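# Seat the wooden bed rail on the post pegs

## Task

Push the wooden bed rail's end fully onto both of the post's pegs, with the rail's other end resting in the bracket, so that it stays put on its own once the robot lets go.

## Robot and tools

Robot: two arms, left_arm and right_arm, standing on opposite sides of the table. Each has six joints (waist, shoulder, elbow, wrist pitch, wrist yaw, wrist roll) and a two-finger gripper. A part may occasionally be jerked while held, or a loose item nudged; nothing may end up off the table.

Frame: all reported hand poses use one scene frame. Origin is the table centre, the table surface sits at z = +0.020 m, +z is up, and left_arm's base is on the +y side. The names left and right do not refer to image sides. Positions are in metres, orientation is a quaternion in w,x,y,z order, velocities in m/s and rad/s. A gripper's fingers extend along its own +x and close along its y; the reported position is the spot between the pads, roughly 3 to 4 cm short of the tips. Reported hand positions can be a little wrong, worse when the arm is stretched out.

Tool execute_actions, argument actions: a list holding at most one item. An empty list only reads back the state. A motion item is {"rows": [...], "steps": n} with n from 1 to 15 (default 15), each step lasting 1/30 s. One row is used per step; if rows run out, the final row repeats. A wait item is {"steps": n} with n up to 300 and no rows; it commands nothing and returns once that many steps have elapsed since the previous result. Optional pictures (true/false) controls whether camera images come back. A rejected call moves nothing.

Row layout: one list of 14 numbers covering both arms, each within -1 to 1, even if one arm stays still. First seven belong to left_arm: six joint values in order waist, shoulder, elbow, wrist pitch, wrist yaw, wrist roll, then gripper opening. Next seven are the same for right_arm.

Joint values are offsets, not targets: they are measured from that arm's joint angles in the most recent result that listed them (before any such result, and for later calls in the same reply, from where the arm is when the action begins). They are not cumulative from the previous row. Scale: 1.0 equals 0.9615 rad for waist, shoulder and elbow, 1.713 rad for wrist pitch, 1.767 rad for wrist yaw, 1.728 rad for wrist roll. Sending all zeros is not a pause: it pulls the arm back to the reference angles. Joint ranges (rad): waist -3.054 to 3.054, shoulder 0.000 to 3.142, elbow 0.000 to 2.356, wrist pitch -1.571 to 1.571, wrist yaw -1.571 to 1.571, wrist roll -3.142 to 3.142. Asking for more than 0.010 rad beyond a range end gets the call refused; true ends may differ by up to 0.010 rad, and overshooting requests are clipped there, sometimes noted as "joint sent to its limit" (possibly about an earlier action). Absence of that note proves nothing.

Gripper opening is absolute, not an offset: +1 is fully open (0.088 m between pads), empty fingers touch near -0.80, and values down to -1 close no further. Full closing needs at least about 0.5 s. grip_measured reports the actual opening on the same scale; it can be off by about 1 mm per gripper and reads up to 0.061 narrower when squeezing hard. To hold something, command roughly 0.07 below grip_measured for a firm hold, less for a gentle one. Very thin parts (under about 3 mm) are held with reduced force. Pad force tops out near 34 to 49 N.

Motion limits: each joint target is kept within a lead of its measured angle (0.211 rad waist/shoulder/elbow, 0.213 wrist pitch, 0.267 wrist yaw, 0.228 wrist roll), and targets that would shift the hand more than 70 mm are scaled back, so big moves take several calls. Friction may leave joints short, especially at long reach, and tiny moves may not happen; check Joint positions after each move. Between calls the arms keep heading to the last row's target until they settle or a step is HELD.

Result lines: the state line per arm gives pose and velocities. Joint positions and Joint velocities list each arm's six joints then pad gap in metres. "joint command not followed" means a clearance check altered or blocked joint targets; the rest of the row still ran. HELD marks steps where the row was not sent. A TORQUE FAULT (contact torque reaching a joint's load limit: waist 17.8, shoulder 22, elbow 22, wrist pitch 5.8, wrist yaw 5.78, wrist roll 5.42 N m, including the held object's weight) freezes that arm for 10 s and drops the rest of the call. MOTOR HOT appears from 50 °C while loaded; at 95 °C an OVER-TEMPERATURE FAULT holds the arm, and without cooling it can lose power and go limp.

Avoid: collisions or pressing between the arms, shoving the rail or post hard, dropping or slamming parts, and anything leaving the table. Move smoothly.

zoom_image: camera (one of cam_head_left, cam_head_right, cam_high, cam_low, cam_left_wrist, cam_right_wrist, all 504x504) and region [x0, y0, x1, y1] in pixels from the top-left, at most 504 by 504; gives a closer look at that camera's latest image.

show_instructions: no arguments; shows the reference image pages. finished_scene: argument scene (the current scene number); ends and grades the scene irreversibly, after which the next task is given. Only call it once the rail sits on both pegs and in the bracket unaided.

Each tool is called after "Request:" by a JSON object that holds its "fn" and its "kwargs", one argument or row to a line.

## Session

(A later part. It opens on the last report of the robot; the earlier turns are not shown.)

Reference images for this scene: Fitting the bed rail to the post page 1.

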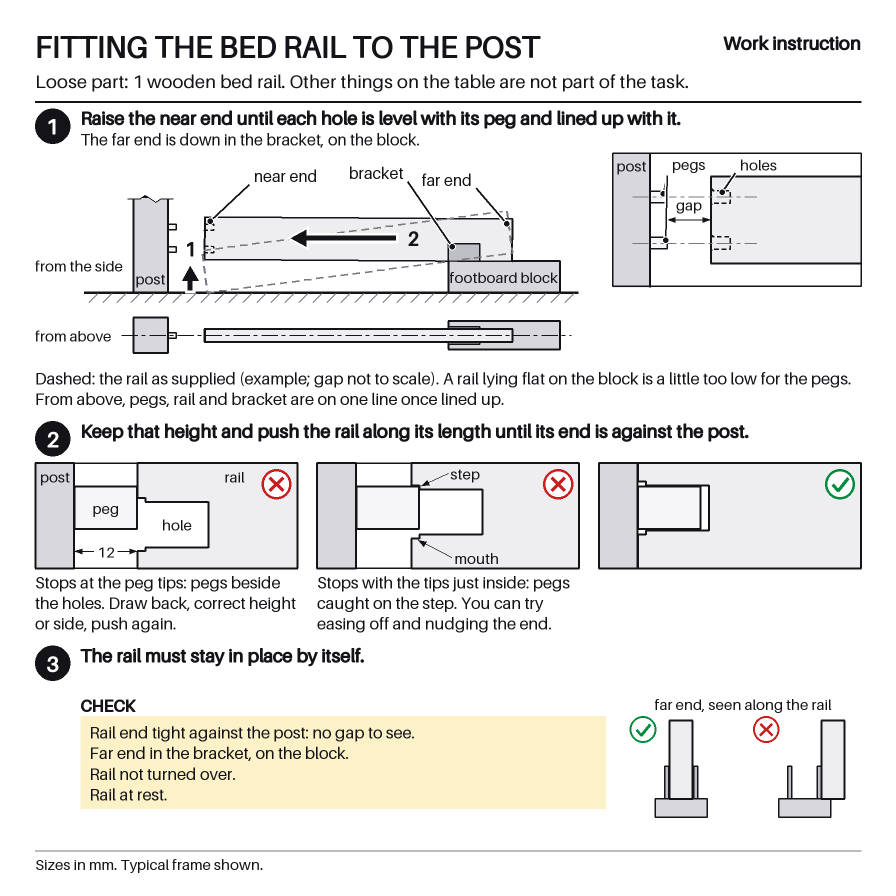

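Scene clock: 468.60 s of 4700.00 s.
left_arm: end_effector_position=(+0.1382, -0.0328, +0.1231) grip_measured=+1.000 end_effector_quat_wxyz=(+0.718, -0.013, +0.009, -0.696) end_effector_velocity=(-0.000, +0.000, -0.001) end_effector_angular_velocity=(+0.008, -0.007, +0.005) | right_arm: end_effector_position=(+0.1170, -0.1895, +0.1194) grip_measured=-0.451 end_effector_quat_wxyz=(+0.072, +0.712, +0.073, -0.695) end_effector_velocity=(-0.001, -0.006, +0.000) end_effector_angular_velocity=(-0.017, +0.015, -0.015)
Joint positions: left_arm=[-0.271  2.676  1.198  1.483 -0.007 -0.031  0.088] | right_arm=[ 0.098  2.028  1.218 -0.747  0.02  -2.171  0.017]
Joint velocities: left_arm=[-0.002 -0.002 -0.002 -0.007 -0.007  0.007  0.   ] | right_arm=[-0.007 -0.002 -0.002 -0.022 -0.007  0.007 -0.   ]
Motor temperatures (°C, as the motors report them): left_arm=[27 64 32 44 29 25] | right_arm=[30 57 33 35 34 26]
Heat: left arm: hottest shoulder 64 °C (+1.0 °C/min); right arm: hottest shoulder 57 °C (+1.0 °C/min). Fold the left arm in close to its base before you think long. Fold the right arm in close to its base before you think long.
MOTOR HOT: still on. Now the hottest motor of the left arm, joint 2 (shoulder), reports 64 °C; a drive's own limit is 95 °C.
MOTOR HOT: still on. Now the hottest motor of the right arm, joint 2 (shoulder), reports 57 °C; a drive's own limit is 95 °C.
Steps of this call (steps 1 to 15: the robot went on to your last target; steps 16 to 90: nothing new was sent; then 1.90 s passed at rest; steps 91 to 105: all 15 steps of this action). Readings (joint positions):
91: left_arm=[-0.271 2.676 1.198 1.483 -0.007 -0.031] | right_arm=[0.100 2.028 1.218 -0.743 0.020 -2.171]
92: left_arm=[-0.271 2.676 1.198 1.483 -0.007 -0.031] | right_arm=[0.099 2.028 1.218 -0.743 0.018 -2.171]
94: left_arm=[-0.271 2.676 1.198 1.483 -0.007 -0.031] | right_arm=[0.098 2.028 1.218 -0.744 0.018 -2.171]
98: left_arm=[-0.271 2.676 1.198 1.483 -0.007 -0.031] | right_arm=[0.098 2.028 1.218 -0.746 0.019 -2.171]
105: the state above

Request:
{"fn": "execute_actions", "kwargs": {
  "actions": [
    {"rows":[[0,0,0,0,0,0,1,0.004,0,0,0,-0.003,0,-0.6],[0,0,0,0,0,0,1,0.004,0,0,0,-0.003,0,-0.6],[0,0,0,0,0,0,1,0.004,0,0,0,-0.003,0,-0.6],[0,0,0,0,0,0,1,0.004,-0.034,0,0.005,-0.003,0,-0.6]],"steps":15}
  ],
  "pictures": false
}}

Request:
{"fn": "execute_actions", "kwargs": {
  "actions": [
    {"rows":[[0,0,0,0,0,0,1,-0.02,0,0,0.003,0.012,0,-0.6],[0,0,0,0,0,0,1,-0.03,0,0,0.003,0.024,0,-0.6],[0,0,0,0,0,0,1,-0.04,0.01,0,0.003,0.032,0,-0.6],[0,0,0,0,0,0,1,-0.04,0.013,0,0.003,0.032,0,-0.6],[0,0,0,0,0,0,1,-0.04,0.016,0,0.003,0.032,0,-0.6],[0,0,0,0,0,0,1,-0.04,0.018,0,0.003,0.032,0,-0.6],[0,0,0,0,0,0,1,-0.04,0.020,0,0.003,0.032,0,-0.6],[0,0,0,0,0,0,1,-0.04,0.021,0,0.003,0.032,0,-0.6],[0,0,0,0,0,0,1,-0.04,0.022,0,0.003,0.032,0,-0.6],[0,0,0,0,0,0,1,-0.04,0.023,0,0.003,0.032,0,-0.6],[0,0,0,0,0,0,1,-0.04,0.024,0,0.003,0.032,0,-0.6],[0,0,0,0,0,0,1,-0.04,0.025,0,0.003,0.032,0,-0.6],[0,0,0,0,0,0,1,-0.04,0.026,0,0.003,0.032,0,-0.6]],"steps":15}
  ],
  "pictures": false
}}

Scene clock: 480.53 s of 4700.00 s.
left_arm: end_effector_position=(+0.1382, -0.0328, +0.1231) grip_measured=+1.000 end_effector_quat_wxyz=(+0.718, -0.013, +0.009, -0.696) end_effector_velocity=(-0.000, +0.000, +0.002) end_effector_angular_velocity=(-0.007, -0.007, +0.005) | right_arm: end_effector_position=(+0.1166, -0.1883, +0.1196) grip_measured=-0.451 end_effector_quat_wxyz=(+0.071, +0.712, +0.076, -0.694) end_effector_velocity=(+0.002, -0.001, -0.001) end_effector_angular_velocity=(-0.001, -0.008, +0.005)
Joint positions: left_arm=[-0.271  2.676  1.198  1.483 -0.007 -0.031  0.088] | right_arm=[ 0.101  2.027  1.218 -0.744  0.019 -2.171  0.017]
Joint velocities: left_arm=[-0.002 -0.002 -0.002  0.007 -0.007  0.007  0.   ] | right_arm=[-0.002 -0.002 -0.007  0.007  0.007 -0.007 -0.   ]
Motor temperatures (°C, as the motors report them): left_arm=[27 64 32 44 29 25] | right_arm=[30 57 33 36 35 26]
Heat: left arm: hottest shoulder 64 °C (+1.0 °C/min); right arm: hottest shoulder 57 °C (+0.0 °C/min). Fold the left arm in close to its base before you think long. Fold the right arm in close to its base before you think long.
MOTOR HOT: still on. Now the hottest motor of the left arm, joint 2 (shoulder), reports 64 °C; a drive's own limit is 95 °C.
MOTOR HOT: still on. Now the hottest motor of the right arm, joint 2 (shoulder), reports 57 °C; a drive's own limit is 95 °C.
Steps of this call (steps 1 to 15: the robot went on to your last target; steps 16 to 90: nothing new was sent; then 8.43 s passed at rest; steps 91 to 105: all 15 steps of this action). Readings (joint positions):
91: left_arm=[-0.271 2.676 1.198 1.483 -0.007 -0.031] | right_arm=[0.100 2.028 1.218 -0.747 0.020 -2.171]
92: left_arm=[-0.271 2.676 1.198 1.483 -0.007 -0.031] | right_arm=[0.101 2.028 1.218 -0.747 0.022 -2.171]
94: left_arm=[-0.271 2.676 1.198 1.483 -0.007 -0.031] | right_arm=[0.101 2.028 1.218 -0.745 0.021 -2.171]
98: left_arm=[-0.271 2.676 1.198 1.483 -0.007 -0.031] | right_arm=[0.101 2.028 1.218 -0.744 0.020 -2.171]
105: the state above

Scene clock: 481.03 s of 4700.00 s.
left_arm: end_effector_position=(+0.1382, -0.0328, +0.1231) grip_measured=+1.000 end_effector_quat_wxyz=(+0.718, -0.013, +0.009, -0.696) end_effector_velocity=(-0.003, +0.000, -0.004) end_effector_angular_velocity=(+0.022, +0.008, -0.000) | right_arm: end_effector_position=(+0.1171, -0.1892, +0.1181) grip_measured=-0.451 end_effector_quat_wxyz=(+0.072, +0.711, +0.073, -0.695) end_effector_velocity=(-0.001, -0.008, -0.002) end_effector_angular_velocity=(-0.032, +0.005, +0.005)
Joint positions: left_arm=[-0.271  2.676  1.198  1.483 -0.007 -0.031  0.088] | right_arm=[ 0.098  2.032  1.218 -0.744  0.02  -2.171  0.017]
Joint velocities: left_arm=[-0.007 -0.002 -0.002 -0.022 -0.007 -0.007  0.   ] | right_arm=[-0.002  0.002 -0.007 -0.022  0.007 -0.007  0.   ]
Motor temperatures (°C, as the motors report them): left_arm=[27 64 32 44 29 25] | right_arm=[30 57 33 36 35 26]
Heat: left arm: hottest shoulder 64 °C (+1.0 °C/min); right arm: hottest shoulder 57 °C (-1.0 °C/min). Fold the left arm in close to its base before you think long. Fold the right arm in close to its base before you think long.
MOTOR HOT: still on. Now the hottest motor of the left arm, joint 2 (shoulder), reports 64 °C; a drive's own limit is 95 °C.
MOTOR HOT: still on. Now the hottest motor of the right arm, joint 2 (shoulder), reports 57 °C; a drive's own limit is 95 °C.
Steps of this call (steps 1 to 15: all 15 steps of this action). Readings (joint positions):
1: left_arm=[-0.271 2.676 1.198 1.483 -0.007 -0.031] | right_arm=[0.099 2.027 1.218 -0.744 0.018 -2.171]
2: left_arm=[-0.271 2.676 1.198 1.483 -0.007 -0.031] | right_arm=[0.098 2.027 1.218 -0.743 0.017 -2.171]
4: left_arm=[-0.271 2.676 1.198 1.483 -0.007 -0.031] | right_arm=[0.098 2.028 1.218 -0.743 0.017 -2.171]
8: left_arm=[-0.271 2.676 1.198 1.483 -0.007 -0.031] | right_arm=[0.098 2.030 1.218 -0.744 0.018 -2.171]
15: the state above

Request:
{"fn": "execute_actions", "kwargs": {
  "actions": [
    {"rows":[[0,0,0,0,0,0,1,0.004,0,0,0,-0.003,0,-0.6],[0,0,0,0,0,0,1,0.004,0,0,0,-0.003,0,-0.6],[0,0,0,0,0,0,1,0.004,0,0,0,-0.003,0,-0.6],[0,0,0,0,0,0,1,0.004,0.008,0.018,-0.006,-0.003,0,-0.6],[0,0,0,0,0,0,1,0.004,0.016,0.035,-0.013,-0.003,0,-0.6]],"steps":15}
  ],
  "pictures": false
}}

Request:
{"fn": "execute_actions", "kwargs": {
  "actions": [
    {"rows":[[0,0,0,0,0,0,1,0,0.01,0.018,-0.007,0,0,-0.6],[0,0,0,0,0,0,1,0,0.021,0.035,-0.0145,0,0,-0.6]],"steps":15}
  ],
  "pictures": false
}}

Scene clock: 489.27 s of 4700.00 s.
left_arm: end_effector_position=(+0.1382, -0.0328, +0.1231) grip_measured=+1.000 end_effector_quat_wxyz=(+0.718, -0.013, +0.009, -0.696) end_effector_velocity=(-0.000, +0.001, +0.001) end_effector_angular_velocity=(-0.003, +0.007, +0.005) | right_arm: end_effector_position=(+0.1165, -0.1880, +0.1192) grip_measured=-0.451 end_effector_quat_wxyz=(+0.076, +0.710, +0.071, -0.697) end_effector_velocity=(-0.003, +0.004, +0.001) end_effector_angular_velocity=(+0.019, +0.016, +0.024)
Joint positions: left_arm=[-0.271  2.676  1.198  1.483 -0.007 -0.031  0.088] | right_arm=[ 0.101  2.039  1.234 -0.763  0.02  -2.171  0.017]
Joint velocities: left_arm=[-0.002 -0.002 -0.007  0.007 -0.007 -0.007  0.   ] | right_arm=[ 0.002 -0.002  0.002  0.007 -0.022 -0.022 -0.   ]
Motor temperatures (°C, as the motors report them): left_arm=[27 64 32 44 29 25] | right_arm=[30 55 33 35 36 26]
Heat: left arm: hottest shoulder 64 °C (+1.0 °C/min); right arm: hottest shoulder 55 °C (-4.1 °C/min). Fold the left arm in close to its base before you think long. Fold the right arm in close to its base before you think long.
MOTOR HOT: still on. Now the hottest motor of the left arm, joint 2 (shoulder), reports 64 °C; a drive's own limit is 95 °C.
MOTOR HOT: still on. Now the hottest motor of the right arm, joint 2 (shoulder), reports 55 °C; a drive's own limit is 95 °C.
Steps of this call (steps 1 to 15: the robot went on to your last target; steps 16 to 90: nothing new was sent; then 4.73 s passed at rest; steps 91 to 105: all 15 steps of this action). Readings (joint positions):
91: left_arm=[-0.271 2.676 1.198 1.483 -0.007 -0.031] | right_arm=[0.100 2.032 1.218 -0.744 0.021 -2.171]
92: left_arm=[-0.271 2.676 1.198 1.483 -0.007 -0.031] | right_arm=[0.101 2.032 1.218 -0.744 0.022 -2.171]
94: left_arm=[-0.271 2.676 1.198 1.483 -0.007 -0.031] | right_arm=[0.101 2.032 1.218 -0.745 0.022 -2.171]
98: left_arm=[-0.271 2.676 1.198 1.483 -0.007 -0.031] | right_arm=[0.101 2.037 1.230 -0.759 0.020 -2.171]
105: the state above

Scene clock: 489.77 s of 4700.00 s.
left_arm: end_effector_position=(+0.1382, -0.0328, +0.1231) grip_measured=+1.000 end_effector_quat_wxyz=(+0.718, -0.013, +0.009, -0.696) end_effector_velocity=(-0.000, +0.001, -0.004) end_effector_angular_velocity=(+0.012, +0.022, +0.005) | right_arm: end_effector_position=(+0.1166, -0.1878, +0.1191) grip_measured=-0.451 end_effector_quat_wxyz=(+0.081, +0.707, +0.067, -0.699) end_effector_velocity=(-0.001, -0.002, +0.000) end_effector_angular_velocity=(-0.004, +0.010, +0.019)
Joint positions: left_arm=[-0.271  2.676  1.198  1.483 -0.007 -0.031  0.088] | right_arm=[ 0.101  2.05   1.251 -0.783  0.02  -2.171  0.017]
Joint velocities: left_arm=[-0.002  0.002 -0.002 -0.007 -0.007 -0.022  0.   ] | right_arm=[-0.002 -0.002 -0.002 -0.007 -0.007 -0.022  0.   ]
Motor temperatures (°C, as the motors report them): left_arm=[27 64 32 44 29 25] | right_arm=[30 55 33 35 36 26]
Heat: left arm: hottest shoulder 64 °C (+1.0 °C/min); right arm: hottest shoulder 55 °C (-4.1 °C/min). Fold the left arm in close to its base before you think long. Fold the right arm in close to its base before you think long.
MOTOR HOT: still on. Now the hottest motor of the left arm, joint 2 (shoulder), reports 64 °C; a drive's own limit is 95 °C.
MOTOR HOT: still on. Now the hottest motor of the right arm, joint 2 (shoulder), reports 55 °C; a drive's own limit is 95 °C.
Steps of this call (steps 1 to 15: all 15 steps of this action). Readings (joint positions):
1: left_arm=[-0.271 2.676 1.198 1.483 -0.007 -0.031] | right_arm=[0.101 2.040 1.234 -0.764 0.020 -2.171]
2: left_arm=[-0.271 2.676 1.198 1.483 -0.007 -0.031] | right_arm=[0.101 2.042 1.239 -0.769 0.020 -2.171]
4: left_arm=[-0.271 2.676 1.198 1.483 -0.007 -0.031] | right_arm=[0.101 2.047 1.246 -0.777 0.020 -2.171]
8: left_arm=[-0.271 2.676 1.198 1.483 -0.007 -0.031] | right_arm=[0.101 2.050 1.250 -0.782 0.020 -2.171]
15: the state above

Request:
{"fn": "execute_actions", "kwargs": {
  "actions": [
    {"rows":[[0,0,0,0,0,0,1,-0.02,0,0,0,0.012,0,-0.6],[0,0,0,0,0,0,1,-0.03,0,0,0,0.024,0,-0.6],[0,0,0,0,0,0,1,-0.04,0,0,-0.004,0.032,0,-0.6],[0,0,0,0,0,0,1,-0.04,0,0,-0.006,0.032,0,-0.6],[0,0,0,0,0,0,1,-0.04,0,0,-0.008,0.032,0,-0.6],[0,0,0,0,0,0,1,-0.04,0,0,-0.010,0.032,0,-0.6],[0,0,0,0,0,0,1,-0.04,0,0,-0.012,0.032,0,-0.6],[0,0,0,0,0,0,1,-0.04,0,0,-0.013,0.032,0,-0.6],[0,0,0,0,0,0,1,-0.04,0,0,-0.014,0.032,0,-0.6],[0,0,0,0,0,0,1,-0.04,0,0,-0.015,0.032,0,-0.6],[0,0,0,0,0,0,1,-0.04,0,0,-0.016,0.032,0,-0.6],[0,0,0,0,0,0,1,-0.04,0,0,-0.017,0.032,0,-0.6],[0,0,0,0,0,0,1,-0.04,0,0,-0.018,0.032,0,-0.6]],"steps":15}
  ],
  "pictures": false
}}

Scene clock: 495.33 s of 4700.00 s.
left_arm: end_effector_position=(+0.1382, -0.0328, +0.1231) grip_measured=+1.000 end_effector_quat_wxyz=(+0.718, -0.013, +0.009, -0.696) end_effector_velocity=(-0.000, +0.001, -0.004) end_effector_angular_velocity=(+0.012, -0.007, +0.005) | right_arm: end_effector_position=(+0.1169, -0.1888, +0.1190) grip_measured=-0.451 end_effector_quat_wxyz=(+0.082, +0.707, +0.065, -0.699) end_effector_velocity=(-0.002, -0.004, -0.001) end_effector_angular_velocity=(-0.009, +0.012, +0.005)
Joint positions: left_arm=[-0.271  2.676  1.198  1.483 -0.007 -0.031  0.088] | right_arm=[ 0.1    2.051  1.251 -0.786  0.021 -2.171  0.017]
Joint velocities: left_arm=[-0.002  0.002 -0.002 -0.007 -0.007  0.007  0.   ] | right_arm=[-0.002 -0.002 -0.007 -0.007 -0.007 -0.007 -0.   ]
Motor temperatures (°C, as the motors report them): left_arm=[27 64 32 44 29 25] | right_arm=[30 55 34 35 35 26]
Heat: left arm: hottest shoulder 64 °C (+1.0 °C/min); right arm: hottest shoulder 55 °C (-3.0 °C/min). Fold the left arm in close to its base before you think long. Fold the right arm in close to its base before you think long.
MOTOR HOT: still on. Now the hottest motor of the left arm, joint 2 (shoulder), reports 64 °C; a drive's own limit is 95 °C.
MOTOR HOT: still on. Now the hottest motor of the right arm, joint 2 (shoulder), reports 55 °C; a drive's own limit is 95 °C.
Steps of this call (steps 1 to 15: the robot went on to your last target; steps 16 to 90: nothing new was sent; then 2.07 s passed at rest; steps 91 to 105: all 15 steps of this action). Readings (joint positions):
91: left_arm=[-0.271 2.676 1.198 1.483 -0.007 -0.031] | right_arm=[0.101 2.051 1.251 -0.783 0.020 -2.171]
92: left_arm=[-0.271 2.676 1.198 1.483 -0.007 -0.031] | right_arm=[0.100 2.051 1.251 -0.783 0.020 -2.171]
94: left_arm=[-0.271 2.676 1.198 1.483 -0.007 -0.031] | right_arm=[0.100 2.051 1.251 -0.783 0.020 -2.171]
98: left_arm=[-0.271 2.676 1.198 1.483 -0.007 -0.031] | right_arm=[0.100 2.051 1.251 -0.784 0.021 -2.171]
105: the state above

Request:
{"fn": "execute_actions", "kwargs": {
  "actions": [
    {"rows":[[0,0,0,0,0,0,1,0.003,0,0,0,-0.003,0,-0.6],[0,0,0,0,0,0,1,0.003,0,0,0,-0.003,0,-0.6],[0,0,0,0,0,0,1,0.003,0,0,0.004,-0.003,0,-0.6],[0,0,0,0,0,0,1,0.003,-0.02,-0.012,0.009,-0.003,0,-0.6],[0,0,0,0,0,0,1,0.003,-0.042,-0.024,0.0155,-0.003,0,-0.6]],"steps":15}
  ],
  "pictures": false
}}

Request:
{"fn": "execute_actions", "kwargs": {
  "actions": [
    {"rows":[[0,0,0,0,0,0,1,-0.02,0,0,0,0.012,0,-0.6],[0,0,0,0,0,0,1,-0.03,0,0,0,0.024,0,-0.6],[0,0,0,0,0,0,1,-0.04,0,0,0,0.032,0,-0.6],[0,0,0,0,0,0,1,-0.05,0,0,0,0.04,0,-0.6],[0,0,0,0,0,0,1,-0.06,0,0,0,0.048,0,-0.6],[0,0,0,0,0,0,1,-0.07,0,0,0,0.056,0,-0.6]],"steps":15}
  ],
  "pictures": false
}}

Scene clock: 506.07 s of 4700.00 s.
left_arm: end_effector_position=(+0.1382, -0.0328, +0.1231) grip_measured=+1.000 end_effector_quat_wxyz=(+0.718, -0.013, +0.009, -0.696) end_effector_velocity=(-0.003, +0.001, -0.002) end_effector_angular_velocity=(+0.012, -0.007, +0.000) | right_arm: end_effector_position=(+0.1164, -0.1880, +0.1193) grip_measured=-0.451 end_effector_quat_wxyz=(+0.077, +0.710, +0.071, -0.696) end_effector_velocity=(-0.001, -0.003, +0.001) end_effector_angular_velocity=(-0.004, +0.010, +0.005)
Joint positions: left_arm=[-0.271  2.676  1.198  1.483 -0.007 -0.031  0.088] | right_arm=[ 0.102  2.039  1.234 -0.763  0.021 -2.171  0.017]
Joint velocities: left_arm=[-0.007 -0.002 -0.007 -0.007 -0.007  0.007  0.   ] | right_arm=[-0.002 -0.007 -0.007 -0.007 -0.007 -0.007 -0.   ]
Motor temperatures (°C, as the motors report them): left_arm=[27 65 32 44 29 25] | right_arm=[30 55 33 36 35 26]
Heat: left arm: hottest shoulder 65 °C (+1.0 °C/min); right arm: hottest shoulder 55 °C (-3.1 °C/min). Fold the left arm in close to its base before you think long. Fold the right arm in close to its base before you think long.
MOTOR HOT: still on. Now the hottest motor of the left arm, joint 2 (shoulder), reports 65 °C; a drive's own limit is 95 °C.
MOTOR HOT: still on. Now the hottest motor of the right arm, joint 2 (shoulder), reports 55 °C; a drive's own limit is 95 °C.
Steps of this call (steps 1 to 15: the robot went on to your last target; steps 16 to 90: nothing new was sent; then 7.23 s passed at rest; steps 91 to 105: all 15 steps of this action). Readings (joint positions):
91: left_arm=[-0.271 2.676 1.198 1.483 -0.007 -0.031] | right_arm=[0.102 2.051 1.251 -0.786 0.022 -2.171]
92: left_arm=[-0.271 2.676 1.198 1.483 -0.007 -0.031] | right_arm=[0.103 2.051 1.251 -0.785 0.024 -2.171]
94: left_arm=[-0.271 2.676 1.198 1.483 -0.007 -0.031] | right_arm=[0.103 2.051 1.251 -0.783 0.024 -2.171]
98: left_arm=[-0.271 2.676 1.198 1.483 -0.007 -0.031] | right_arm=[0.103 2.042 1.239 -0.768 0.023 -2.171]
105: the state above

Scene clock: 506.57 s of 4700.00 s.
left_arm: end_effector_position=(+0.1382, -0.0328, +0.1231) grip_measured=+1.000 end_effector_quat_wxyz=(+0.718, -0.013, +0.009, -0.696) end_effector_velocity=(-0.000, +0.001, -0.004) end_effector_angular_velocity=(+0.012, +0.008, +0.005) | right_arm: end_effector_position=(+0.1177, -0.1885, +0.1193) grip_measured=-0.451 end_effector_quat_wxyz=(+0.077, +0.712, +0.070, -0.695) end_effector_velocity=(-0.003, -0.001, +0.000) end_effector_angular_velocity=(-0.004, +0.010, +0.010)
Joint positions: left_arm=[-0.271  2.676  1.198  1.483 -0.007 -0.031  0.088] | right_arm=[ 0.1    2.039  1.234 -0.763  0.026 -2.171  0.017]
Joint velocities: left_arm=[-0.002  0.002 -0.002 -0.007 -0.007 -0.007  0.   ] | right_arm=[ 0.002 -0.002 -0.002 -0.007 -0.007 -0.007 -0.   ]
Motor temperatures (°C, as the motors report them): left_arm=[27 65 32 44 29 25] | right_arm=[30 55 33 36 36 26]
Heat: left arm: hottest shoulder 65 °C (+1.0 °C/min); right arm: hottest shoulder 55 °C (-3.0 °C/min). Fold the left arm in close to its base before you think long. Fold the right arm in close to its base before you think long.
MOTOR HOT: still on. Now the hottest motor of the left arm, joint 2 (shoulder), reports 65 °C; a drive's own limit is 95 °C.
MOTOR HOT: still on. Now the hottest motor of the right arm, joint 2 (shoulder), reports 55 °C; a drive's own limit is 95 °C.
Steps of this call (steps 1 to 15: all 15 steps of this action). Readings (joint positions):
1: left_arm=[-0.271 2.676 1.198 1.483 -0.007 -0.031] | right_arm=[0.101 2.039 1.234 -0.763 0.020 -2.171]
2: left_arm=[-0.271 2.676 1.198 1.483 -0.007 -0.031] | right_arm=[0.100 2.039 1.234 -0.763 0.019 -2.171]
4: left_arm=[-0.271 2.676 1.198 1.483 -0.007 -0.031] | right_arm=[0.099 2.039 1.234 -0.763 0.019 -2.171]
8: left_arm=[-0.271 2.676 1.198 1.483 -0.007 -0.031] | right_arm=[0.099 2.039 1.234 -0.763 0.022 -2.171]
15: the state above

Request:
{"fn": "execute_actions", "kwargs": {
  "actions": [
    {"rows":[[0,0,0,0,0,0,1,0.003,0,0,0,-0.006,0,-0.6]],"steps":10}
  ],
  "pictures": false
}}

Request:
{"fn": "execute_actions", "kwargs": {
  "actions": [
    {"rows":[[0,0,0,0,0,0,1,-0.02,0,0,0,0.012,0,-0.6],[0,0,0,0,0,0,1,-0.03,0,0,0,0.024,0,-0.6],[0,0,0,0,0,0,1,-0.04,0,0,0,0.032,0.002,-0.6],[0,0,0,0,0,0,1,-0.04,0,0,0,0.032,0.004,-0.6],[0,0,0,0,0,0,1,-0.04,0,0,0,0.032,0.006,-0.6],[0,0,0,0,0,0,1,-0.04,0,0,0,0.032,0.008,-0.6],[0,0,0,0,0,0,1,-0.04,0,0,0,0.032,0.010,-0.6],[0,0,0,0,0,0,1,-0.04,0,0,0,0.032,0.012,-0.6],[0,0,0,0,0,0,1,-0.04,0,0,0,0.032,0.014,-0.6],[0,0,0,0,0,0,1,-0.04,0,0,0,0.032,0.016,-0.6]],"steps":15}
  ],
  "pictures": false
}}

Request:
{"fn": "execute_actions", "kwargs": {
  "actions": [
    {"rows":[[0,0,0,0,0,0,1,-0.04,0,0,0,0.032,-0.002,-0.6],[0,0,0,0,0,0,1,-0.04,0,0,0,0.032,-0.004,-0.6],[0,0,0,0,0,0,1,-0.04,0,0,0,0.032,-0.006,-0.6],[0,0,0,0,0,0,1,-0.04,0,0,0,0.032,-0.008,-0.6],[0,0,0,0,0,0,1,-0.04,0,0,0,0.032,-0.010,-0.6],[0,0,0,0,0,0,1,-0.04,0,0,0,0.032,-0.012,-0.6],[0,0,0,0,0,0,1,-0.04,0,0,0,0.032,-0.014,-0.6],[0,0,0,0,0,0,1,-0.04,0,0,0,0.032,-0.016,-0.6],[0,0,0,0,0,0,1,-0.04,0,0,0,0.032,-0.018,-0.6],[0,0,0,0,0,0,1,-0.04,0,0,0,0.032,-0.020,-0.6],[0,0,0,0,0,0,1,-0.04,0,0,0,0.032,-0.022,-0.6],[0,0,0,0,0,0,1,-0.04,0,0,0,0.032,-0.024,-0.6]],"steps":15}
  ],
  "pictures": false
}}

Scene clock: 516.20 s of 4700.00 s.
left_arm: end_effector_position=(+0.1382, -0.0328, +0.1231) grip_measured=+1.000 end_effector_quat_wxyz=(+0.718, -0.013, +0.009, -0.696) end_effector_velocity=(-0.003, +0.001, +0.001) end_effector_angular_velocity=(-0.003, +0.022, -0.000) | right_arm: end_effector_position=(+0.1165, -0.1880, +0.1193) grip_measured=-0.451 end_effector_quat_wxyz=(+0.077, +0.711, +0.071, -0.696) end_effector_velocity=(-0.002, -0.005, -0.001) end_effector_angular_velocity=(-0.022, +0.017, +0.005)
Joint positions: left_arm=[-0.271  2.676  1.198  1.483 -0.007 -0.031  0.088] | right_arm=[ 0.102  2.039  1.234 -0.763  0.022 -2.171  0.017]
Joint velocities: left_arm=[-0.007 -0.002 -0.007  0.007 -0.007 -0.022  0.   ] | right_arm=[-0.002  0.002 -0.002 -0.022 -0.007 -0.007 -0.   ]
Motor temperatures (°C, as the motors report them): left_arm=[27 65 32 44 29 25] | right_arm=[32 55 33 35 41 26]
Heat: left arm: hottest shoulder 65 °C (+1.0 °C/min); right arm: hottest shoulder 55 °C (-1.0 °C/min). Fold the left arm in close to its base before you think long. Fold the right arm in close to its base before you think long.
MOTOR HOT: still on. Now the hottest motor of the left arm, joint 2 (shoulder), reports 65 °C; a drive's own limit is 95 °C.
MOTOR HOT: still on. Now the hottest motor of the right arm, joint 2 (shoulder), reports 55 °C; a drive's own limit is 95 °C.
Steps of this call (steps 1 to 15: the robot went on to your last target; steps 16 to 90: nothing new was sent; then 6.30 s passed at rest; steps 91 to 100: all 10 steps of this action). Readings (joint positions):
91: left_arm=[-0.271 2.676 1.198 1.483 -0.007 -0.031] | right_arm=[0.104 2.039 1.234 -0.763 0.028 -2.171]
92: left_arm=[-0.271 2.676 1.198 1.483 -0.007 -0.031] | right_arm=[0.106 2.039 1.234 -0.763 0.030 -2.171]
94: left_arm=[-0.271 2.676 1.198 1.483 -0.007 -0.031] | right_arm=[0.105 2.039 1.234 -0.763 0.028 -2.171]
98: left_arm=[-0.271 2.676 1.198 1.483 -0.007 -0.031] | right_arm=[0.103 2.039 1.234 -0.763 0.023 -2.171]
100: the state above

Scene clock: 516.70 s of 4700.00 s.
left_arm: end_effector_position=(+0.1382, -0.0328, +0.1231) grip_measured=+1.000 end_effector_quat_wxyz=(+0.718, -0.013, +0.009, -0.696) end_effector_velocity=(+0.002, -0.001, +0.004) end_effector_angular_velocity=(-0.012, -0.008, +0.010) | right_arm: end_effector_position=(+0.1171, -0.1883, +0.1193) grip_measured=-0.451 end_effector_quat_wxyz=(+0.072, +0.712, +0.066, -0.696) end_effector_velocity=(-0.001, +0.002, +0.000) end_effector_angular_velocity=(+0.009, +0.004, +0.010)
Joint positions: left_arm=[-0.271  2.676  1.198  1.483 -0.007 -0.031  0.088] | right_arm=[ 0.101  2.039  1.234 -0.763  0.024 -2.158  0.017]
Joint velocities: left_arm=[ 0.002 -0.002  0.002  0.007 -0.007  0.007  0.   ] | right_arm=[ 0.002 -0.002 -0.002  0.007 -0.007 -0.007 -0.   ]
Motor temperatures (°C, as the motors report them): left_arm=[27 65 32 45 29 25] | right_arm=[32 55 33 35 41 26]
Heat: left arm: hottest shoulder 65 °C (+1.0 °C/min); right arm: hottest shoulder 55 °C (-1.0 °C/min). Fold the left arm in close to its base before you think long. Fold the right arm in close to its base before you think long.
MOTOR HOT: still on. Now the hottest motor of the left arm, joint 2 (shoulder), reports 65 °C; a drive's own limit is 95 °C.
MOTOR HOT: still on. Now the hottest motor of the right arm, joint 2 (shoulder), reports 55 °C; a drive's own limit is 95 °C.
Steps of this call (steps 1 to 15: all 15 steps of this action). Readings (joint positions):
1: left_arm=[-0.271 2.676 1.198 1.483 -0.007 -0.031] | right_arm=[0.101 2.039 1.234 -0.763 0.021 -2.171]
2: left_arm=[-0.271 2.676 1.198 1.483 -0.007 -0.031] | right_arm=[0.100 2.039 1.234 -0.763 0.020 -2.171]
4: left_arm=[-0.271 2.676 1.198 1.483 -0.007 -0.031] | right_arm=[0.100 2.039 1.234 -0.763 0.020 -2.171]
8: left_arm=[-0.271 2.676 1.198 1.483 -0.007 -0.031] | right_arm=[0.100 2.039 1.234 -0.763 0.022 -2.165]
15: the state above

Scene clock: 517.20 s of 4700.00 s.
left_arm: end_effector_position=(+0.1382, -0.0328, +0.1231) grip_measured=+1.000 end_effector_quat_wxyz=(+0.718, -0.013, +0.009, -0.696) end_effector_velocity=(-0.000, -0.001, +0.004) end_effector_angular_velocity=(-0.012, +0.007, +0.005) | right_arm: end_effector_position=(+0.1172, -0.1883, +0.1193) grip_measured=-0.451 end_effector_quat_wxyz=(+0.081, +0.711, +0.074, -0.695) end_effector_velocity=(-0.001, -0.001, -0.002) end_effector_angular_velocity=(-0.000, +0.008, +0.034)
Joint positions: left_arm=[-0.271  2.676  1.198  1.483 -0.007 -0.031  0.088] | right_arm=[ 0.101  2.039  1.234 -0.763  0.025 -2.182  0.017]
Joint velocities: left_arm=[-0.002 -0.002  0.002  0.007 -0.007 -0.007  0.   ] | right_arm=[-0.002  0.002 -0.007  0.007 -0.007 -0.037  0.   ]
Motor temperatures (°C, as the motors report them): left_arm=[27 65 32 45 29 25] | right_arm=[32 55 33 35 41 26]
Heat: left arm: hottest shoulder 65 °C (+1.0 °C/min); right arm: hottest shoulder 55 °C (-1.0 °C/min). Fold the left arm in close to its base before you think long. Fold the right arm in close to its base before you think long.
MOTOR HOT: still on. Now the hottest motor of the left arm, joint 2 (shoulder), reports 65 °C; a drive's own limit is 95 °C.
MOTOR HOT: still on. Now the hottest motor of the right arm, joint 2 (shoulder), reports 55 °C; a drive's own limit is 95 °C.
Steps of this call (steps 1 to 15: all 15 steps of this action). Readings (joint positions):
1: left_arm=[-0.271 2.676 1.198 1.483 -0.007 -0.031] | right_arm=[0.101 2.039 1.234 -0.763 0.025 -2.158]
2: left_arm=[-0.271 2.676 1.198 1.483 -0.007 -0.031] | right_arm=[0.101 2.039 1.234 -0.763 0.025 -2.159]
4: left_arm=[-0.271 2.676 1.198 1.483 -0.007 -0.031] | right_arm=[0.101 2.039 1.234 -0.763 0.025 -2.163]
8: left_arm=[-0.271 2.676 1.198 1.483 -0.007 -0.031] | right_arm=[0.101 2.039 1.234 -0.763 0.025 -2.171]
15: the state above

Request:
{"fn": "execute_actions", "kwargs": {
  "actions": [
    {"rows":[[0,0,0,0,0,0,1,0.003,0,0,0,-0.006,0,-0.6]],"steps":10}
  ],
  "pictures": false
}}

Request:
{"fn": "execute_actions", "kwargs": {
  "actions": [
    {"rows":[[0,0,0,0,0,0,1,-0.02,0,0,0,0.012,0,-0.6],[0,0,0,0,0,0,1,-0.03,0,0,0,0.022,0,-0.6],[0,0,0,0,0,0,1,-0.04,0,0,0,0.029,0.003,-0.6],[0,0,0,0,0,0,1,-0.04,0,0,0,0.029,0.005,-0.6],[0,0,0,0,0,0,1,-0.04,0,0,0,0.029,0.007,-0.6],[0,0,0,0,0,0,1,-0.04,0,0,0,0.029,0.009,-0.6],[0,0,0,0,0,0,1,-0.04,0,0,0,0.029,0.011,-0.6],[0,0,0,0,0,0,1,-0.04,0,0,0,0.029,0.013,-0.6],[0,0,0,0,0,0,1,-0.04,0,0,0,0.029,0.015,-0.6],[0,0,0,0,0,0,1,-0.04,0,0,0,0.029,0.017,-0.6],[0,0,0,0,0,0,1,-0.04,0,0,0,0.029,0.019,-0.6],[0,0,0,0,0,0,1,-0.04,0,0,0,0.029,0.021,-0.6]],"steps":15}
  ],
  "pictures": false
}}

Request:
{"fn": "execute_actions", "kwargs": {
  "actions": [
    {"rows":[[0,0,0,0,0,0,1,0.003,0,0,0,-0.006,0,-0.6]],"steps":10}
  ],
  "pictures": false
}}

Request:
{"fn": "execute_actions", "kwargs": {
  "actions": [
    {"rows":[[0,0,0,0,0,0,1,-0.02,0,0,0,0.012,0,-0.6],[0,0,0,0,0,0,1,-0.03,0,0,0,0.022,0,-0.6],[0,0,0,0,0,0,1,-0.04,0,0,0,0.029,-0.003,-0.6],[0,0,0,0,0,0,1,-0.04,0,0,0,0.029,-0.005,-0.6],[0,0,0,0,0,0,1,-0.04,0,0,0,0.029,-0.007,-0.6],[0,0,0,0,0,0,1,-0.04,0,0,0,0.029,-0.009,-0.6],[0,0,0,0,0,0,1,-0.04,0,0,0,0.029,-0.011,-0.6],[0,0,0,0,0,0,1,-0.04,0,0,0,0.029,-0.013,-0.6],[0,0,0,0,0,0,1,-0.04,0,0,0,0.029,-0.015,-0.6],[0,0,0,0,0,0,1,-0.04,0,0,0,0.029,-0.017,-0.6],[0,0,0,0,0,0,1,-0.04,0,0,0,0.029,-0.019,-0.6],[0,0,0,0,0,0,1,-0.04,0,0,0,0.029,-0.021,-0.6]],"steps":15}
  ],
  "pictures": false
}}

Scene clock: 528.50 s of 4700.00 s.
left_arm: end_effector_position=(+0.1382, -0.0328, +0.1231) grip_measured=+1.000 end_effector_quat_wxyz=(+0.718, -0.013, +0.009, -0.696) end_effector_velocity=(-0.000, +0.000, +0.002) end_effector_angular_velocity=(-0.008, +0.007, +0.005) | right_arm: end_effector_position=(+0.1164, -0.1880, +0.1193) grip_measured=-0.451 end_effector_quat_wxyz=(+0.079, +0.710, +0.074, -0.696) end_effector_velocity=(-0.002, +0.001, +0.001) end_effector_angular_velocity=(+0.006, +0.021, +0.020)
Joint positions: left_arm=[-0.271  2.676  1.198  1.483 -0.007 -0.031  0.088] | right_arm=[ 0.102  2.039  1.234 -0.763  0.021 -2.179  0.017]
Joint velocities: left_arm=[-0.002 -0.002 -0.002  0.007 -0.007 -0.007  0.   ] | right_arm=[-0.002 -0.002  0.002 -0.007 -0.022 -0.022  0.   ]
Motor temperatures (°C, as the motors report them): left_arm=[27 65 32 45 29 25] | right_arm=[32 55 33 34 40 26]
Heat: left arm: hottest shoulder 65 °C (+1.0 °C/min); right arm: hottest shoulder 55 °C (-2.0 °C/min). Fold the left arm in close to its base before you think long. Fold the right arm in close to its base before you think long.
MOTOR HOT: still on. Now the hottest motor of the left arm, joint 2 (shoulder), reports 65 °C; a drive's own limit is 95 °C.
MOTOR HOT: still on. Now the hottest motor of the right arm, joint 2 (shoulder), reports 55 °C; a drive's own limit is 95 °C.
Steps of this call (steps 1 to 15: the robot went on to your last target; steps 16 to 90: nothing new was sent; then 7.97 s passed at rest; steps 91 to 100: all 10 steps of this action). Readings (joint positions):
91: left_arm=[-0.271 2.676 1.198 1.483 -0.007 -0.031] | right_arm=[0.103 2.039 1.234 -0.763 0.024 -2.183]
92: left_arm=[-0.271 2.676 1.198 1.483 -0.007 -0.031] | right_arm=[0.103 2.039 1.234 -0.763 0.025 -2.183]
94: left_arm=[-0.271 2.676 1.198 1.483 -0.007 -0.031] | right_arm=[0.103 2.039 1.234 -0.763 0.024 -2.180]
98: left_arm=[-0.271 2.676 1.198 1.483 -0.007 -0.031] | right_arm=[0.102 2.039 1.234 -0.763 0.021 -2.179]
100: the state above

Scene clock: 529.00 s of 4700.00 s.
left_arm: end_effector_position=(+0.1382, -0.0328, +0.1231) grip_measured=+1.000 end_effector_quat_wxyz=(+0.718, -0.013, +0.009, -0.696) end_effector_velocity=(+0.002, +0.000, +0.002) end_effector_angular_velocity=(-0.007, -0.007, +0.020) | right_arm: end_effector_position=(+0.1172, -0.1883, +0.1193) grip_measured=-0.451 end_effector_quat_wxyz=(+0.072, +0.711, +0.066, -0.697) end_effector_velocity=(-0.000, -0.001, -0.001) end_effector_angular_velocity=(+0.005, +0.006, -0.010)
Joint positions: left_arm=[-0.271  2.676  1.198  1.483 -0.007 -0.031  0.088] | right_arm=[ 0.1    2.039  1.234 -0.763  0.021 -2.159  0.017]
Joint velocities: left_arm=[-0.002 -0.002 -0.002  0.007 -0.022  0.007  0.   ] | right_arm=[-0.002 -0.002 -0.007  0.007 -0.007  0.007 -0.   ]
Motor temperatures (°C, as the motors report them): left_arm=[27 65 32 45 29 25] | right_arm=[32 55 33 34 40 26]
Heat: left arm: hottest shoulder 65 °C (+1.0 °C/min); right arm: hottest shoulder 55 °C (-2.0 °C/min). Fold the left arm in close to its base before you think long. Fold the right arm in close to its base before you think long.
MOTOR HOT: still on. Now the hottest motor of the left arm, joint 2 (shoulder), reports 65 °C; a drive's own limit is 95 °C.
MOTOR HOT: still on. Now the hottest motor of the right arm, joint 2 (shoulder), reports 55 °C; a drive's own limit is 95 °C.
Steps of this call (steps 1 to 15: all 15 steps of this action). Readings (joint positions):
1: left_arm=[-0.271 2.676 1.198 1.483 -0.007 -0.031] | right_arm=[0.101 2.039 1.234 -0.763 0.020 -2.179]
2: left_arm=[-0.271 2.676 1.198 1.483 -0.007 -0.031] | right_arm=[0.099 2.039 1.234 -0.763 0.018 -2.179]
4: left_arm=[-0.271 2.676 1.198 1.483 -0.007 -0.031] | right_arm=[0.099 2.039 1.234 -0.763 0.018 -2.177]
8: left_arm=[-0.271 2.676 1.198 1.483 -0.007 -0.031] | right_arm=[0.099 2.039 1.234 -0.763 0.019 -2.170]
15: the state above

Scene clock: 529.33 s of 4700.00 s.
left_arm: end_effector_position=(+0.1382, -0.0328, +0.1231) grip_measured=+1.000 end_effector_quat_wxyz=(+0.718, -0.013, +0.009, -0.696) end_effector_velocity=(-0.002, +0.001, -0.004) end_effector_angular_velocity=(+0.012, +0.008, -0.010) | right_arm: end_effector_position=(+0.1161, -0.1879, +0.1193) grip_measured=-0.451 end_effector_quat_wxyz=(+0.072, +0.710, +0.068, -0.697) end_effector_velocity=(-0.001, +0.001, -0.001) end_effector_angular_velocity=(+0.011, +0.019, -0.015)
Joint positions: left_arm=[-0.271  2.676  1.198  1.483 -0.007 -0.031  0.088] | right_arm=[ 0.102  2.039  1.234 -0.763  0.02  -2.16   0.017]
Joint velocities: left_arm=[-0.002  0.002 -0.002 -0.007  0.007 -0.007  0.   ] | right_arm=[-0.007  0.002 -0.002  0.007 -0.022  0.007 -0.   ]
Motor temperatures (°C, as the motors report them): left_arm=[27 65 32 45 29 25] | right_arm=[32 55 33 34 40 26]
Heat: left arm: hottest shoulder 65 °C (+1.0 °C/min); right arm: hottest shoulder 55 °C (-2.0 °C/min). Fold the left arm in close to its base before you think long. Fold the right arm in close to its base before you think long.
MOTOR HOT: still on. Now the hottest motor of the left arm, joint 2 (shoulder), reports 65 °C; a drive's own limit is 95 °C.
MOTOR HOT: still on. Now the hottest motor of the right arm, joint 2 (shoulder), reports 55 °C; a drive's own limit is 95 °C.
Steps of this call (steps 1 to 10: all 10 steps of this action). Readings (joint positions):
1: left_arm=[-0.271 2.676 1.198 1.483 -0.007 -0.031] | right_arm=[0.102 2.039 1.234 -0.763 0.023 -2.159]
2: left_arm=[-0.271 2.676 1.198 1.483 -0.007 -0.031] | right_arm=[0.103 2.039 1.234 -0.763 0.024 -2.159]
4: left_arm=[-0.271 2.676 1.198 1.483 -0.007 -0.031] | right_arm=[0.103 2.039 1.234 -0.763 0.023 -2.159]
8: left_arm=[-0.271 2.676 1.198 1.483 -0.007 -0.031] | right_arm=[0.102 2.039 1.234 -0.763 0.020 -2.160]
10: the state above

Scene clock: 529.83 s of 4700.00 s.
left_arm: end_effector_position=(+0.1382, -0.0328, +0.1231) grip_measured=+1.000 end_effector_quat_wxyz=(+0.718, -0.013, +0.009, -0.696) end_effector_velocity=(-0.003, -0.001, -0.003) end_effector_angular_velocity=(+0.017, +0.008, -0.000) | right_arm: end_effector_position=(+0.1171, -0.1886, +0.1193) grip_measured=-0.451 end_effector_quat_wxyz=(+0.079, +0.709, +0.074, -0.697) end_effector_velocity=(-0.001, -0.002, +0.000) end_effector_angular_velocity=(-0.004, +0.010, +0.005)
Joint positions: left_arm=[-0.271  2.676  1.198  1.483 -0.007 -0.031  0.088] | right_arm=[ 0.099  2.039  1.234 -0.764  0.02  -2.181  0.017]
Joint velocities: left_arm=[-0.007 -0.002  0.002 -0.022 -0.007 -0.007  0.   ] | right_arm=[-0.002 -0.002 -0.002 -0.007 -0.007 -0.007 -0.   ]
Motor temperatures (°C, as the motors report them): left_arm=[27 65 32 45 29 25] | right_arm=[32 55 33 34 40 26]
Heat: left arm: hottest shoulder 65 °C (+1.0 °C/min); right arm: hottest shoulder 55 °C (-2.0 °C/min). Fold the left arm in close to its base before you think long. Fold the right arm in close to its base before you think long.
MOTOR HOT: still on. Now the hottest motor of the left arm, joint 2 (shoulder), reports 65 °C; a drive's own limit is 95 °C.
MOTOR HOT: still on. Now the hottest motor of the right arm, joint 2 (shoulder), reports 55 °C; a drive's own limit is 95 °C.
Steps of this call (steps 1 to 15: all 15 steps of this action). Readings (joint positions):
1: left_arm=[-0.271 2.676 1.198 1.483 -0.007 -0.031] | right_arm=[0.101 2.039 1.234 -0.764 0.020 -2.160]
2: left_arm=[-0.271 2.676 1.198 1.483 -0.007 -0.031] | right_arm=[0.099 2.039 1.234 -0.764 0.018 -2.161]
4: left_arm=[-0.271 2.676 1.198 1.483 -0.007 -0.031] | right_arm=[0.099 2.039 1.234 -0.764 0.018 -2.163]
8: left_arm=[-0.271 2.676 1.198 1.483 -0.007 -0.031] | right_arm=[0.099 2.039 1.234 -0.764 0.020 -2.171]
15: the state above

Request:
{"fn": "execute_actions", "kwargs": {
  "actions": [
    {"rows":[[0,0,0,0,0,0,1,0.004,0,0,0,-0.003,0,-0.6],[0,0,0,0,0,0,1,0.004,0,0,0,-0.003,0,-0.6],[0,0,0,0,0,0,1,0.004,0,0,-0.0055,-0.003,0,-0.6]],"steps":12}
  ],
  "pictures": false
}}

Request:
{"fn": "execute_actions", "kwargs": {
  "actions": [
    {"rows":[[0,0,0,0,0,0,1,-0.02,0,0,0,0.012,0,-0.6],[0,0,0,0,0,0,1,-0.03,0,0,0,0.022,0,-0.6],[0,0,0,0,0,0,1,-0.04,0,0,0,0.029,0.003,-0.6],[0,0,0,0,0,0,1,-0.04,0,0,0,0.029,0.005,-0.6],[0,0,0,0,0,0,1,-0.04,0,0,0,0.029,0.007,-0.6],[0,0,0,0,0,0,1,-0.04,0,0,0,0.029,0.009,-0.6],[0,0,0,0,0,0,1,-0.04,0,0,0,0.029,0.011,-0.6],[0,0,0,0,0,0,1,-0.04,0,0,0,0.029,0.013,-0.6],[0,0,0,0,0,0,1,-0.04,0,0,0,0.029,0.015,-0.6],[0,0,0,0,0,0,1,-0.04,0,0,0,0.029,0.017,-0.6],[0,0,0,0,0,0,1,-0.04,0,0,0,0.029,0.019,-0.6],[0,0,0,0,0,0,1,-0.04,0,0,0,0.029,0.021,-0.6]],"steps":15}
  ],
  "pictures": false
}}

Request:
{"fn": "execute_actions", "kwargs": {
  "actions": [
    {"rows":[[0,0,0,0,0,0,1,-0.04,0,0,0,0.029,-0.003,-0.6],[0,0,0,0,0,0,1,-0.04,0,0,0,0.029,-0.005,-0.6],[0,0,0,0,0,0,1,-0.04,0,0,0,0.029,-0.007,-0.6],[0,0,0,0,0,0,1,-0.04,0,0,0,0.029,-0.009,-0.6],[0,0,0,0,0,0,1,-0.04,0,0,0,0.029,-0.011,-0.6],[0,0,0,0,0,0,1,-0.04,0,0,0,0.029,-0.013,-0.6],[0,0,0,0,0,0,1,-0.04,0,0,0,0.029,-0.015,-0.6],[0,0,0,0,0,0,1,-0.04,0,0,0,0.029,-0.017,-0.6],[0,0,0,0,0,0,1,-0.04,0,0,0,0.029,-0.019,-0.6],[0,0,0,0,0,0,1,-0.04,0,0,0,0.029,-0.021,-0.6],[0,0,0,0,0,0,1,-0.04,0,0,0,0.029,-0.023,-0.6]],"steps":15}
  ],
  "pictures": false
}}

Scene clock: 543.67 s of 4700.00 s.
left_arm: end_effector_position=(+0.1382, -0.0328, +0.1231) grip_measured=+1.000 end_effector_quat_wxyz=(+0.718, -0.013, +0.009, -0.696) end_effector_velocity=(+0.002, +0.000, -0.004) end_effector_angular_velocity=(+0.022, +0.008, +0.010) | right_arm: end_effector_position=(+0.1162, -0.1887, +0.1193) grip_measured=-0.451 end_effector_quat_wxyz=(+0.080, +0.709, +0.073, -0.697) end_effector_velocity=(-0.002, -0.005, -0.001) end_effector_angular_velocity=(-0.022, +0.017, +0.005)
Joint positions: left_arm=[-0.271  2.676  1.198  1.483 -0.007 -0.031  0.088] | right_arm=[ 0.101  2.039  1.234 -0.767  0.02  -2.178  0.017]
Joint velocities: left_arm=[ 0.002 -0.002 -0.002 -0.022 -0.007 -0.007  0.   ] | right_arm=[-0.002  0.002 -0.002 -0.022 -0.007 -0.007 -0.   ]
Motor temperatures (°C, as the motors report them): left_arm=[27 65 32 45 29 25] | right_arm=[31 55 33 33 39 26]
Heat: left arm: hottest shoulder 65 °C (+1.0 °C/min); right arm: hottest shoulder 55 °C (-1.0 °C/min). Fold the left arm in close to its base before you think long. Fold the right arm in close to its base before you think long.
MOTOR HOT: still on. Now the hottest motor of the left arm, joint 2 (shoulder), reports 65 °C; a drive's own limit is 95 °C.
MOTOR HOT: still on. Now the hottest motor of the right arm, joint 2 (shoulder), reports 55 °C; a drive's own limit is 95 °C.
Steps of this call (steps 1 to 15: the robot went on to your last target; steps 16 to 90: nothing new was sent; then 10.43 s passed at rest; steps 91 to 102: all 12 steps of this action). Readings (joint positions):
91: left_arm=[-0.271 2.676 1.198 1.483 -0.007 -0.031] | right_arm=[0.101 2.039 1.234 -0.764 0.020 -2.182]
92: left_arm=[-0.271 2.676 1.198 1.483 -0.007 -0.031] | right_arm=[0.101 2.039 1.234 -0.764 0.021 -2.182]
94: left_arm=[-0.271 2.676 1.198 1.483 -0.007 -0.031] | right_arm=[0.101 2.039 1.234 -0.765 0.021 -2.180]
98: left_arm=[-0.271 2.676 1.198 1.483 -0.007 -0.031] | right_arm=[0.101 2.039 1.234 -0.766 0.020 -2.179]
102: the state above

Scene clock: 544.17 s of 4700.00 s.
left_arm: end_effector_position=(+0.1382, -0.0328, +0.1231) grip_measured=+1.000 end_effector_quat_wxyz=(+0.718, -0.013, +0.009, -0.696) end_effector_velocity=(+0.002, +0.000, -0.001) end_effector_angular_velocity=(+0.008, -0.007, +0.010) | right_arm: end_effector_position=(+0.1169, -0.1889, +0.1193) grip_measured=-0.451 end_effector_quat_wxyz=(+0.072, +0.710, +0.065, -0.697) end_effector_velocity=(-0.002, -0.003, +0.001) end_effector_angular_velocity=(-0.013, +0.013, -0.010)
Joint positions: left_arm=[-0.271  2.676  1.198  1.483 -0.007 -0.031  0.088] | right_arm=[ 0.099  2.039  1.234 -0.766  0.02  -2.158  0.017]
Joint velocities: left_arm=[ 0.002 -0.002 -0.002 -0.007 -0.007  0.007  0.   ] | right_arm=[-0.002 -0.002  0.002 -0.022 -0.007  0.007 -0.   ]
Motor temperatures (°C, as the motors report them): left_arm=[27 65 32 45 29 25] | right_arm=[31 55 33 33 39 26]
Heat: left arm: hottest shoulder 65 °C (+1.0 °C/min); right arm: hottest shoulder 55 °C (-1.0 °C/min). Fold the left arm in close to its base before you think long. Fold the right arm in close to its base before you think long.
MOTOR HOT: still on. Now the hottest motor of the left arm, joint 2 (shoulder), reports 65 °C; a drive's own limit is 95 °C.
MOTOR HOT: still on. Now the hottest motor of the right arm, joint 2 (shoulder), reports 55 °C; a drive's own limit is 95 °C.
Steps of this call (steps 1 to 15: all 15 steps of this action). Readings (joint positions):
1: left_arm=[-0.271 2.676 1.198 1.483 -0.007 -0.031] | right_arm=[0.100 2.039 1.234 -0.767 0.019 -2.178]
2: left_arm=[-0.271 2.676 1.198 1.483 -0.007 -0.031] | right_arm=[0.099 2.039 1.234 -0.767 0.018 -2.178]
4: left_arm=[-0.271 2.676 1.198 1.483 -0.007 -0.031] | right_arm=[0.098 2.039 1.234 -0.767 0.017 -2.175]
8: left_arm=[-0.271 2.676 1.198 1.483 -0.007 -0.031] | right_arm=[0.098 2.039 1.234 -0.767 0.018 -2.169]
15: the state above

Scene clock: 544.67 s of 4700.00 s.
left_arm: end_effector_position=(+0.1382, -0.0328, +0.1231) grip_measured=+1.000 end_effector_quat_wxyz=(+0.718, -0.013, +0.009, -0.696) end_effector_velocity=(-0.000, -0.000, -0.002) end_effector_angular_velocity=(+0.016, +0.022, +0.005) | right_arm: end_effector_position=(+0.1169, -0.1889, +0.1193) grip_measured=-0.451 end_effector_quat_wxyz=(+0.080, +0.709, +0.073, -0.697) end_effector_velocity=(-0.003, -0.001, +0.000) end_effector_angular_velocity=(+0.001, +0.023, +0.034)
Joint positions: left_arm=[-0.271  2.676  1.198  1.483 -0.007 -0.031  0.088] | right_arm=[ 0.099  2.039  1.234 -0.766  0.02  -2.182  0.017]
Joint velocities: left_arm=[-0.002 -0.007 -0.002 -0.022 -0.007 -0.022  0.   ] | right_arm=[-0.002 -0.002 -0.002 -0.007 -0.022 -0.037 -0.   ]
Motor temperatures (°C, as the motors report them): left_arm=[27 65 32 45 29 25] | right_arm=[31 55 33 33 39 26]
Heat: left arm: hottest shoulder 65 °C (+1.0 °C/min); right arm: hottest shoulder 55 °C (-1.0 °C/min). Fold the left arm in close to its base before you think long. Fold the right arm in close to its base before you think long.
MOTOR HOT: still on. Now the hottest motor of the left arm, joint 2 (shoulder), reports 65 °C; a drive's own limit is 95 °C.
MOTOR HOT: still on. Now the hottest motor of the right arm, joint 2 (shoulder), reports 55 °C; a drive's own limit is 95 °C.
Steps of this call (steps 1 to 15: all 15 steps of this action). Readings (joint positions):
1: left_arm=[-0.271 2.676 1.198 1.483 -0.007 -0.031] | right_arm=[0.099 2.039 1.234 -0.766 0.020 -2.158]
2: left_arm=[-0.271 2.676 1.198 1.483 -0.007 -0.031] | right_arm=[0.099 2.039 1.234 -0.766 0.020 -2.160]
4: left_arm=[-0.271 2.676 1.198 1.483 -0.007 -0.031] | right_arm=[0.099 2.039 1.234 -0.766 0.020 -2.164]
8: left_arm=[-0.271 2.676 1.198 1.483 -0.007 -0.031] | right_arm=[0.099 2.039 1.234 -0.766 0.020 -2.173]
15: the state above

Request:
{"fn": "execute_actions", "kwargs": {
  "actions": [
    {"rows":[[0,0,0,0,0,0,1,0.004,0,0,0,-0.003,0,-0.6],[0,0,0,0,0,0,1,0.004,0,0,0,-0.003,0,-0.6],[0,0,0,0,0,0,1,0.004,-0.0325,0,0.006,-0.003,0.009,-0.6]],"steps":15}
  ],
  "pictures": false
}}

Request:
{"fn": "execute_actions", "kwargs": {
  "actions": [
    {"rows":[[0,0,0,0,0,0,1,-0.02,0,0,0,0.012,0,-0.6],[0,0,0,0,0,0,1,-0.03,0,0,0,0.022,0,-0.6],[0,0,0,0,0,0,1,-0.04,0,0,-0.004,0.03,0,-0.6],[0,0,0,0,0,0,1,-0.04,0,0,-0.006,0.03,0,-0.6],[0,0,0,0,0,0,1,-0.04,0,0,-0.008,0.03,0,-0.6],[0,0,0,0,0,0,1,-0.04,0,0,-0.010,0.03,0,-0.6],[0,0,0,0,0,0,1,-0.04,0,0,-0.012,0.03,0,-0.6],[0,0,0,0,0,0,1,-0.04,0,0,-0.013,0.03,0,-0.6],[0,0,0,0,0,0,1,-0.04,0,0,-0.014,0.03,0,-0.6],[0,0,0,0,0,0,1,-0.04,0,0,-0.015,0.03,0,-0.6],[0,0,0,0,0,0,1,-0.04,0,0,-0.016,0.03,0,-0.6],[0,0,0,0,0,0,1,-0.04,0,0,-0.017,0.03,0,-0.6],[0,0,0,0,0,0,1,-0.04,0,0,-0.018,0.03,0,-0.6]],"steps":15}
  ],
  "pictures": false
}}

Scene clock: 553.23 s of 4700.00 s.
left_arm: end_effector_position=(+0.1382, -0.0328, +0.1231) grip_measured=+1.000 end_effector_quat_wxyz=(+0.718, -0.013, +0.009, -0.696) end_effector_velocity=(+0.002, +0.000, -0.004) end_effector_angular_velocity=(+0.022, +0.008, +0.020) | right_arm: end_effector_position=(+0.1165, -0.1880, +0.1200) grip_measured=-0.451 end_effector_quat_wxyz=(+0.075, +0.710, +0.071, -0.696) end_effector_velocity=(+0.001, -0.003, +0.000) end_effector_angular_velocity=(-0.010, -0.004, +0.005)
Joint positions: left_arm=[-0.271  2.676  1.198  1.483 -0.007 -0.031  0.088] | right_arm=[ 0.101  2.037  1.234 -0.764  0.02  -2.17   0.017]
Joint velocities: left_arm=[-0.002 -0.002 -0.002 -0.022 -0.022 -0.007  0.   ] | right_arm=[-0.002 -0.002 -0.002 -0.007  0.007 -0.007 -0.   ]
Motor temperatures (°C, as the motors report them): left_arm=[27 65 32 45 29 25] | right_arm=[31 55 33 32 39 26]
Heat: left arm: hottest shoulder 65 °C (+1.0 °C/min); right arm: hottest shoulder 55 °C (+0.0 °C/min). Fold the left arm in close to its base before you think long. Fold the right arm in close to its base before you think long.
MOTOR HOT: still on. Now the hottest motor of the left arm, joint 2 (shoulder), reports 65 °C; a drive's own limit is 95 °C.
MOTOR HOT: still on. Now the hottest motor of the right arm, joint 2 (shoulder), reports 55 °C; a drive's own limit is 95 °C.
Steps of this call (steps 1 to 15: the robot went on to your last target; steps 16 to 90: nothing new was sent; then 5.07 s passed at rest; steps 91 to 105: all 15 steps of this action). Readings (joint positions):
91: left_arm=[-0.271 2.676 1.198 1.483 -0.007 -0.031] | right_arm=[0.101 2.039 1.234 -0.766 0.020 -2.183]
92: left_arm=[-0.271 2.676 1.198 1.483 -0.007 -0.031] | right_arm=[0.101 2.039 1.234 -0.766 0.021 -2.182]
94: left_arm=[-0.271 2.676 1.198 1.483 -0.007 -0.031] | right_arm=[0.101 2.038 1.234 -0.765 0.021 -2.175]
98: left_arm=[-0.271 2.676 1.198 1.483 -0.007 -0.031] | right_arm=[0.101 2.037 1.234 -0.764 0.020 -2.171]
105: the state above

Scene clock: 553.73 s of 4700.00 s.
left_arm: end_effector_position=(+0.1382, -0.0328, +0.1231) grip_measured=+1.000 end_effector_quat_wxyz=(+0.718, -0.013, +0.009, -0.696) end_effector_velocity=(-0.000, +0.000, +0.005) end_effector_angular_velocity=(-0.022, -0.008, +0.005) | right_arm: end_effector_position=(+0.1168, -0.1892, +0.1200) grip_measured=-0.451 end_effector_quat_wxyz=(+0.076, +0.709, +0.069, -0.697) end_effector_velocity=(-0.001, -0.001, -0.000) end_effector_angular_velocity=(-0.004, +0.010, +0.005)
Joint positions: left_arm=[-0.271  2.676  1.198  1.483 -0.007 -0.031  0.088] | right_arm=[ 0.099  2.037  1.234 -0.768  0.02  -2.17   0.017]
Joint velocities: left_arm=[-0.002 -0.002 -0.002  0.022 -0.007  0.007  0.   ] | right_arm=[-0.002  0.002  0.002 -0.007 -0.007 -0.007 -0.   ]
Motor temperatures (°C, as the motors report them): left_arm=[27 65 32 45 29 25] | right_arm=[31 55 33 32 39 26]
Heat: left arm: hottest shoulder 65 °C (+1.0 °C/min); right arm: hottest shoulder 55 °C (+0.0 °C/min). Fold the left arm in close to its base before you think long. Fold the right arm in close to its base before you think long.
MOTOR HOT: still on. Now the hottest motor of the left arm, joint 2 (shoulder), reports 65 °C; a drive's own limit is 95 °C.
MOTOR HOT: still on. Now the hottest motor of the right arm, joint 2 (shoulder), reports 55 °C; a drive's own limit is 95 °C.
Steps of this call (steps 1 to 15: all 15 steps of this action). Readings (joint positions):
1: left_arm=[-0.271 2.676 1.198 1.483 -0.007 -0.031] | right_arm=[0.100 2.037 1.234 -0.764 0.019 -2.170]
2: left_arm=[-0.271 2.676 1.198 1.483 -0.007 -0.031] | right_arm=[0.099 2.037 1.234 -0.764 0.018 -2.170]
4: left_arm=[-0.271 2.676 1.198 1.483 -0.007 -0.031] | right_arm=[0.099 2.037 1.234 -0.765 0.019 -2.170]
8: left_arm=[-0.271 2.676 1.198 1.483 -0.007 -0.031] | right_arm=[0.099 2.037 1.234 -0.767 0.020 -2.170]
15: the state above


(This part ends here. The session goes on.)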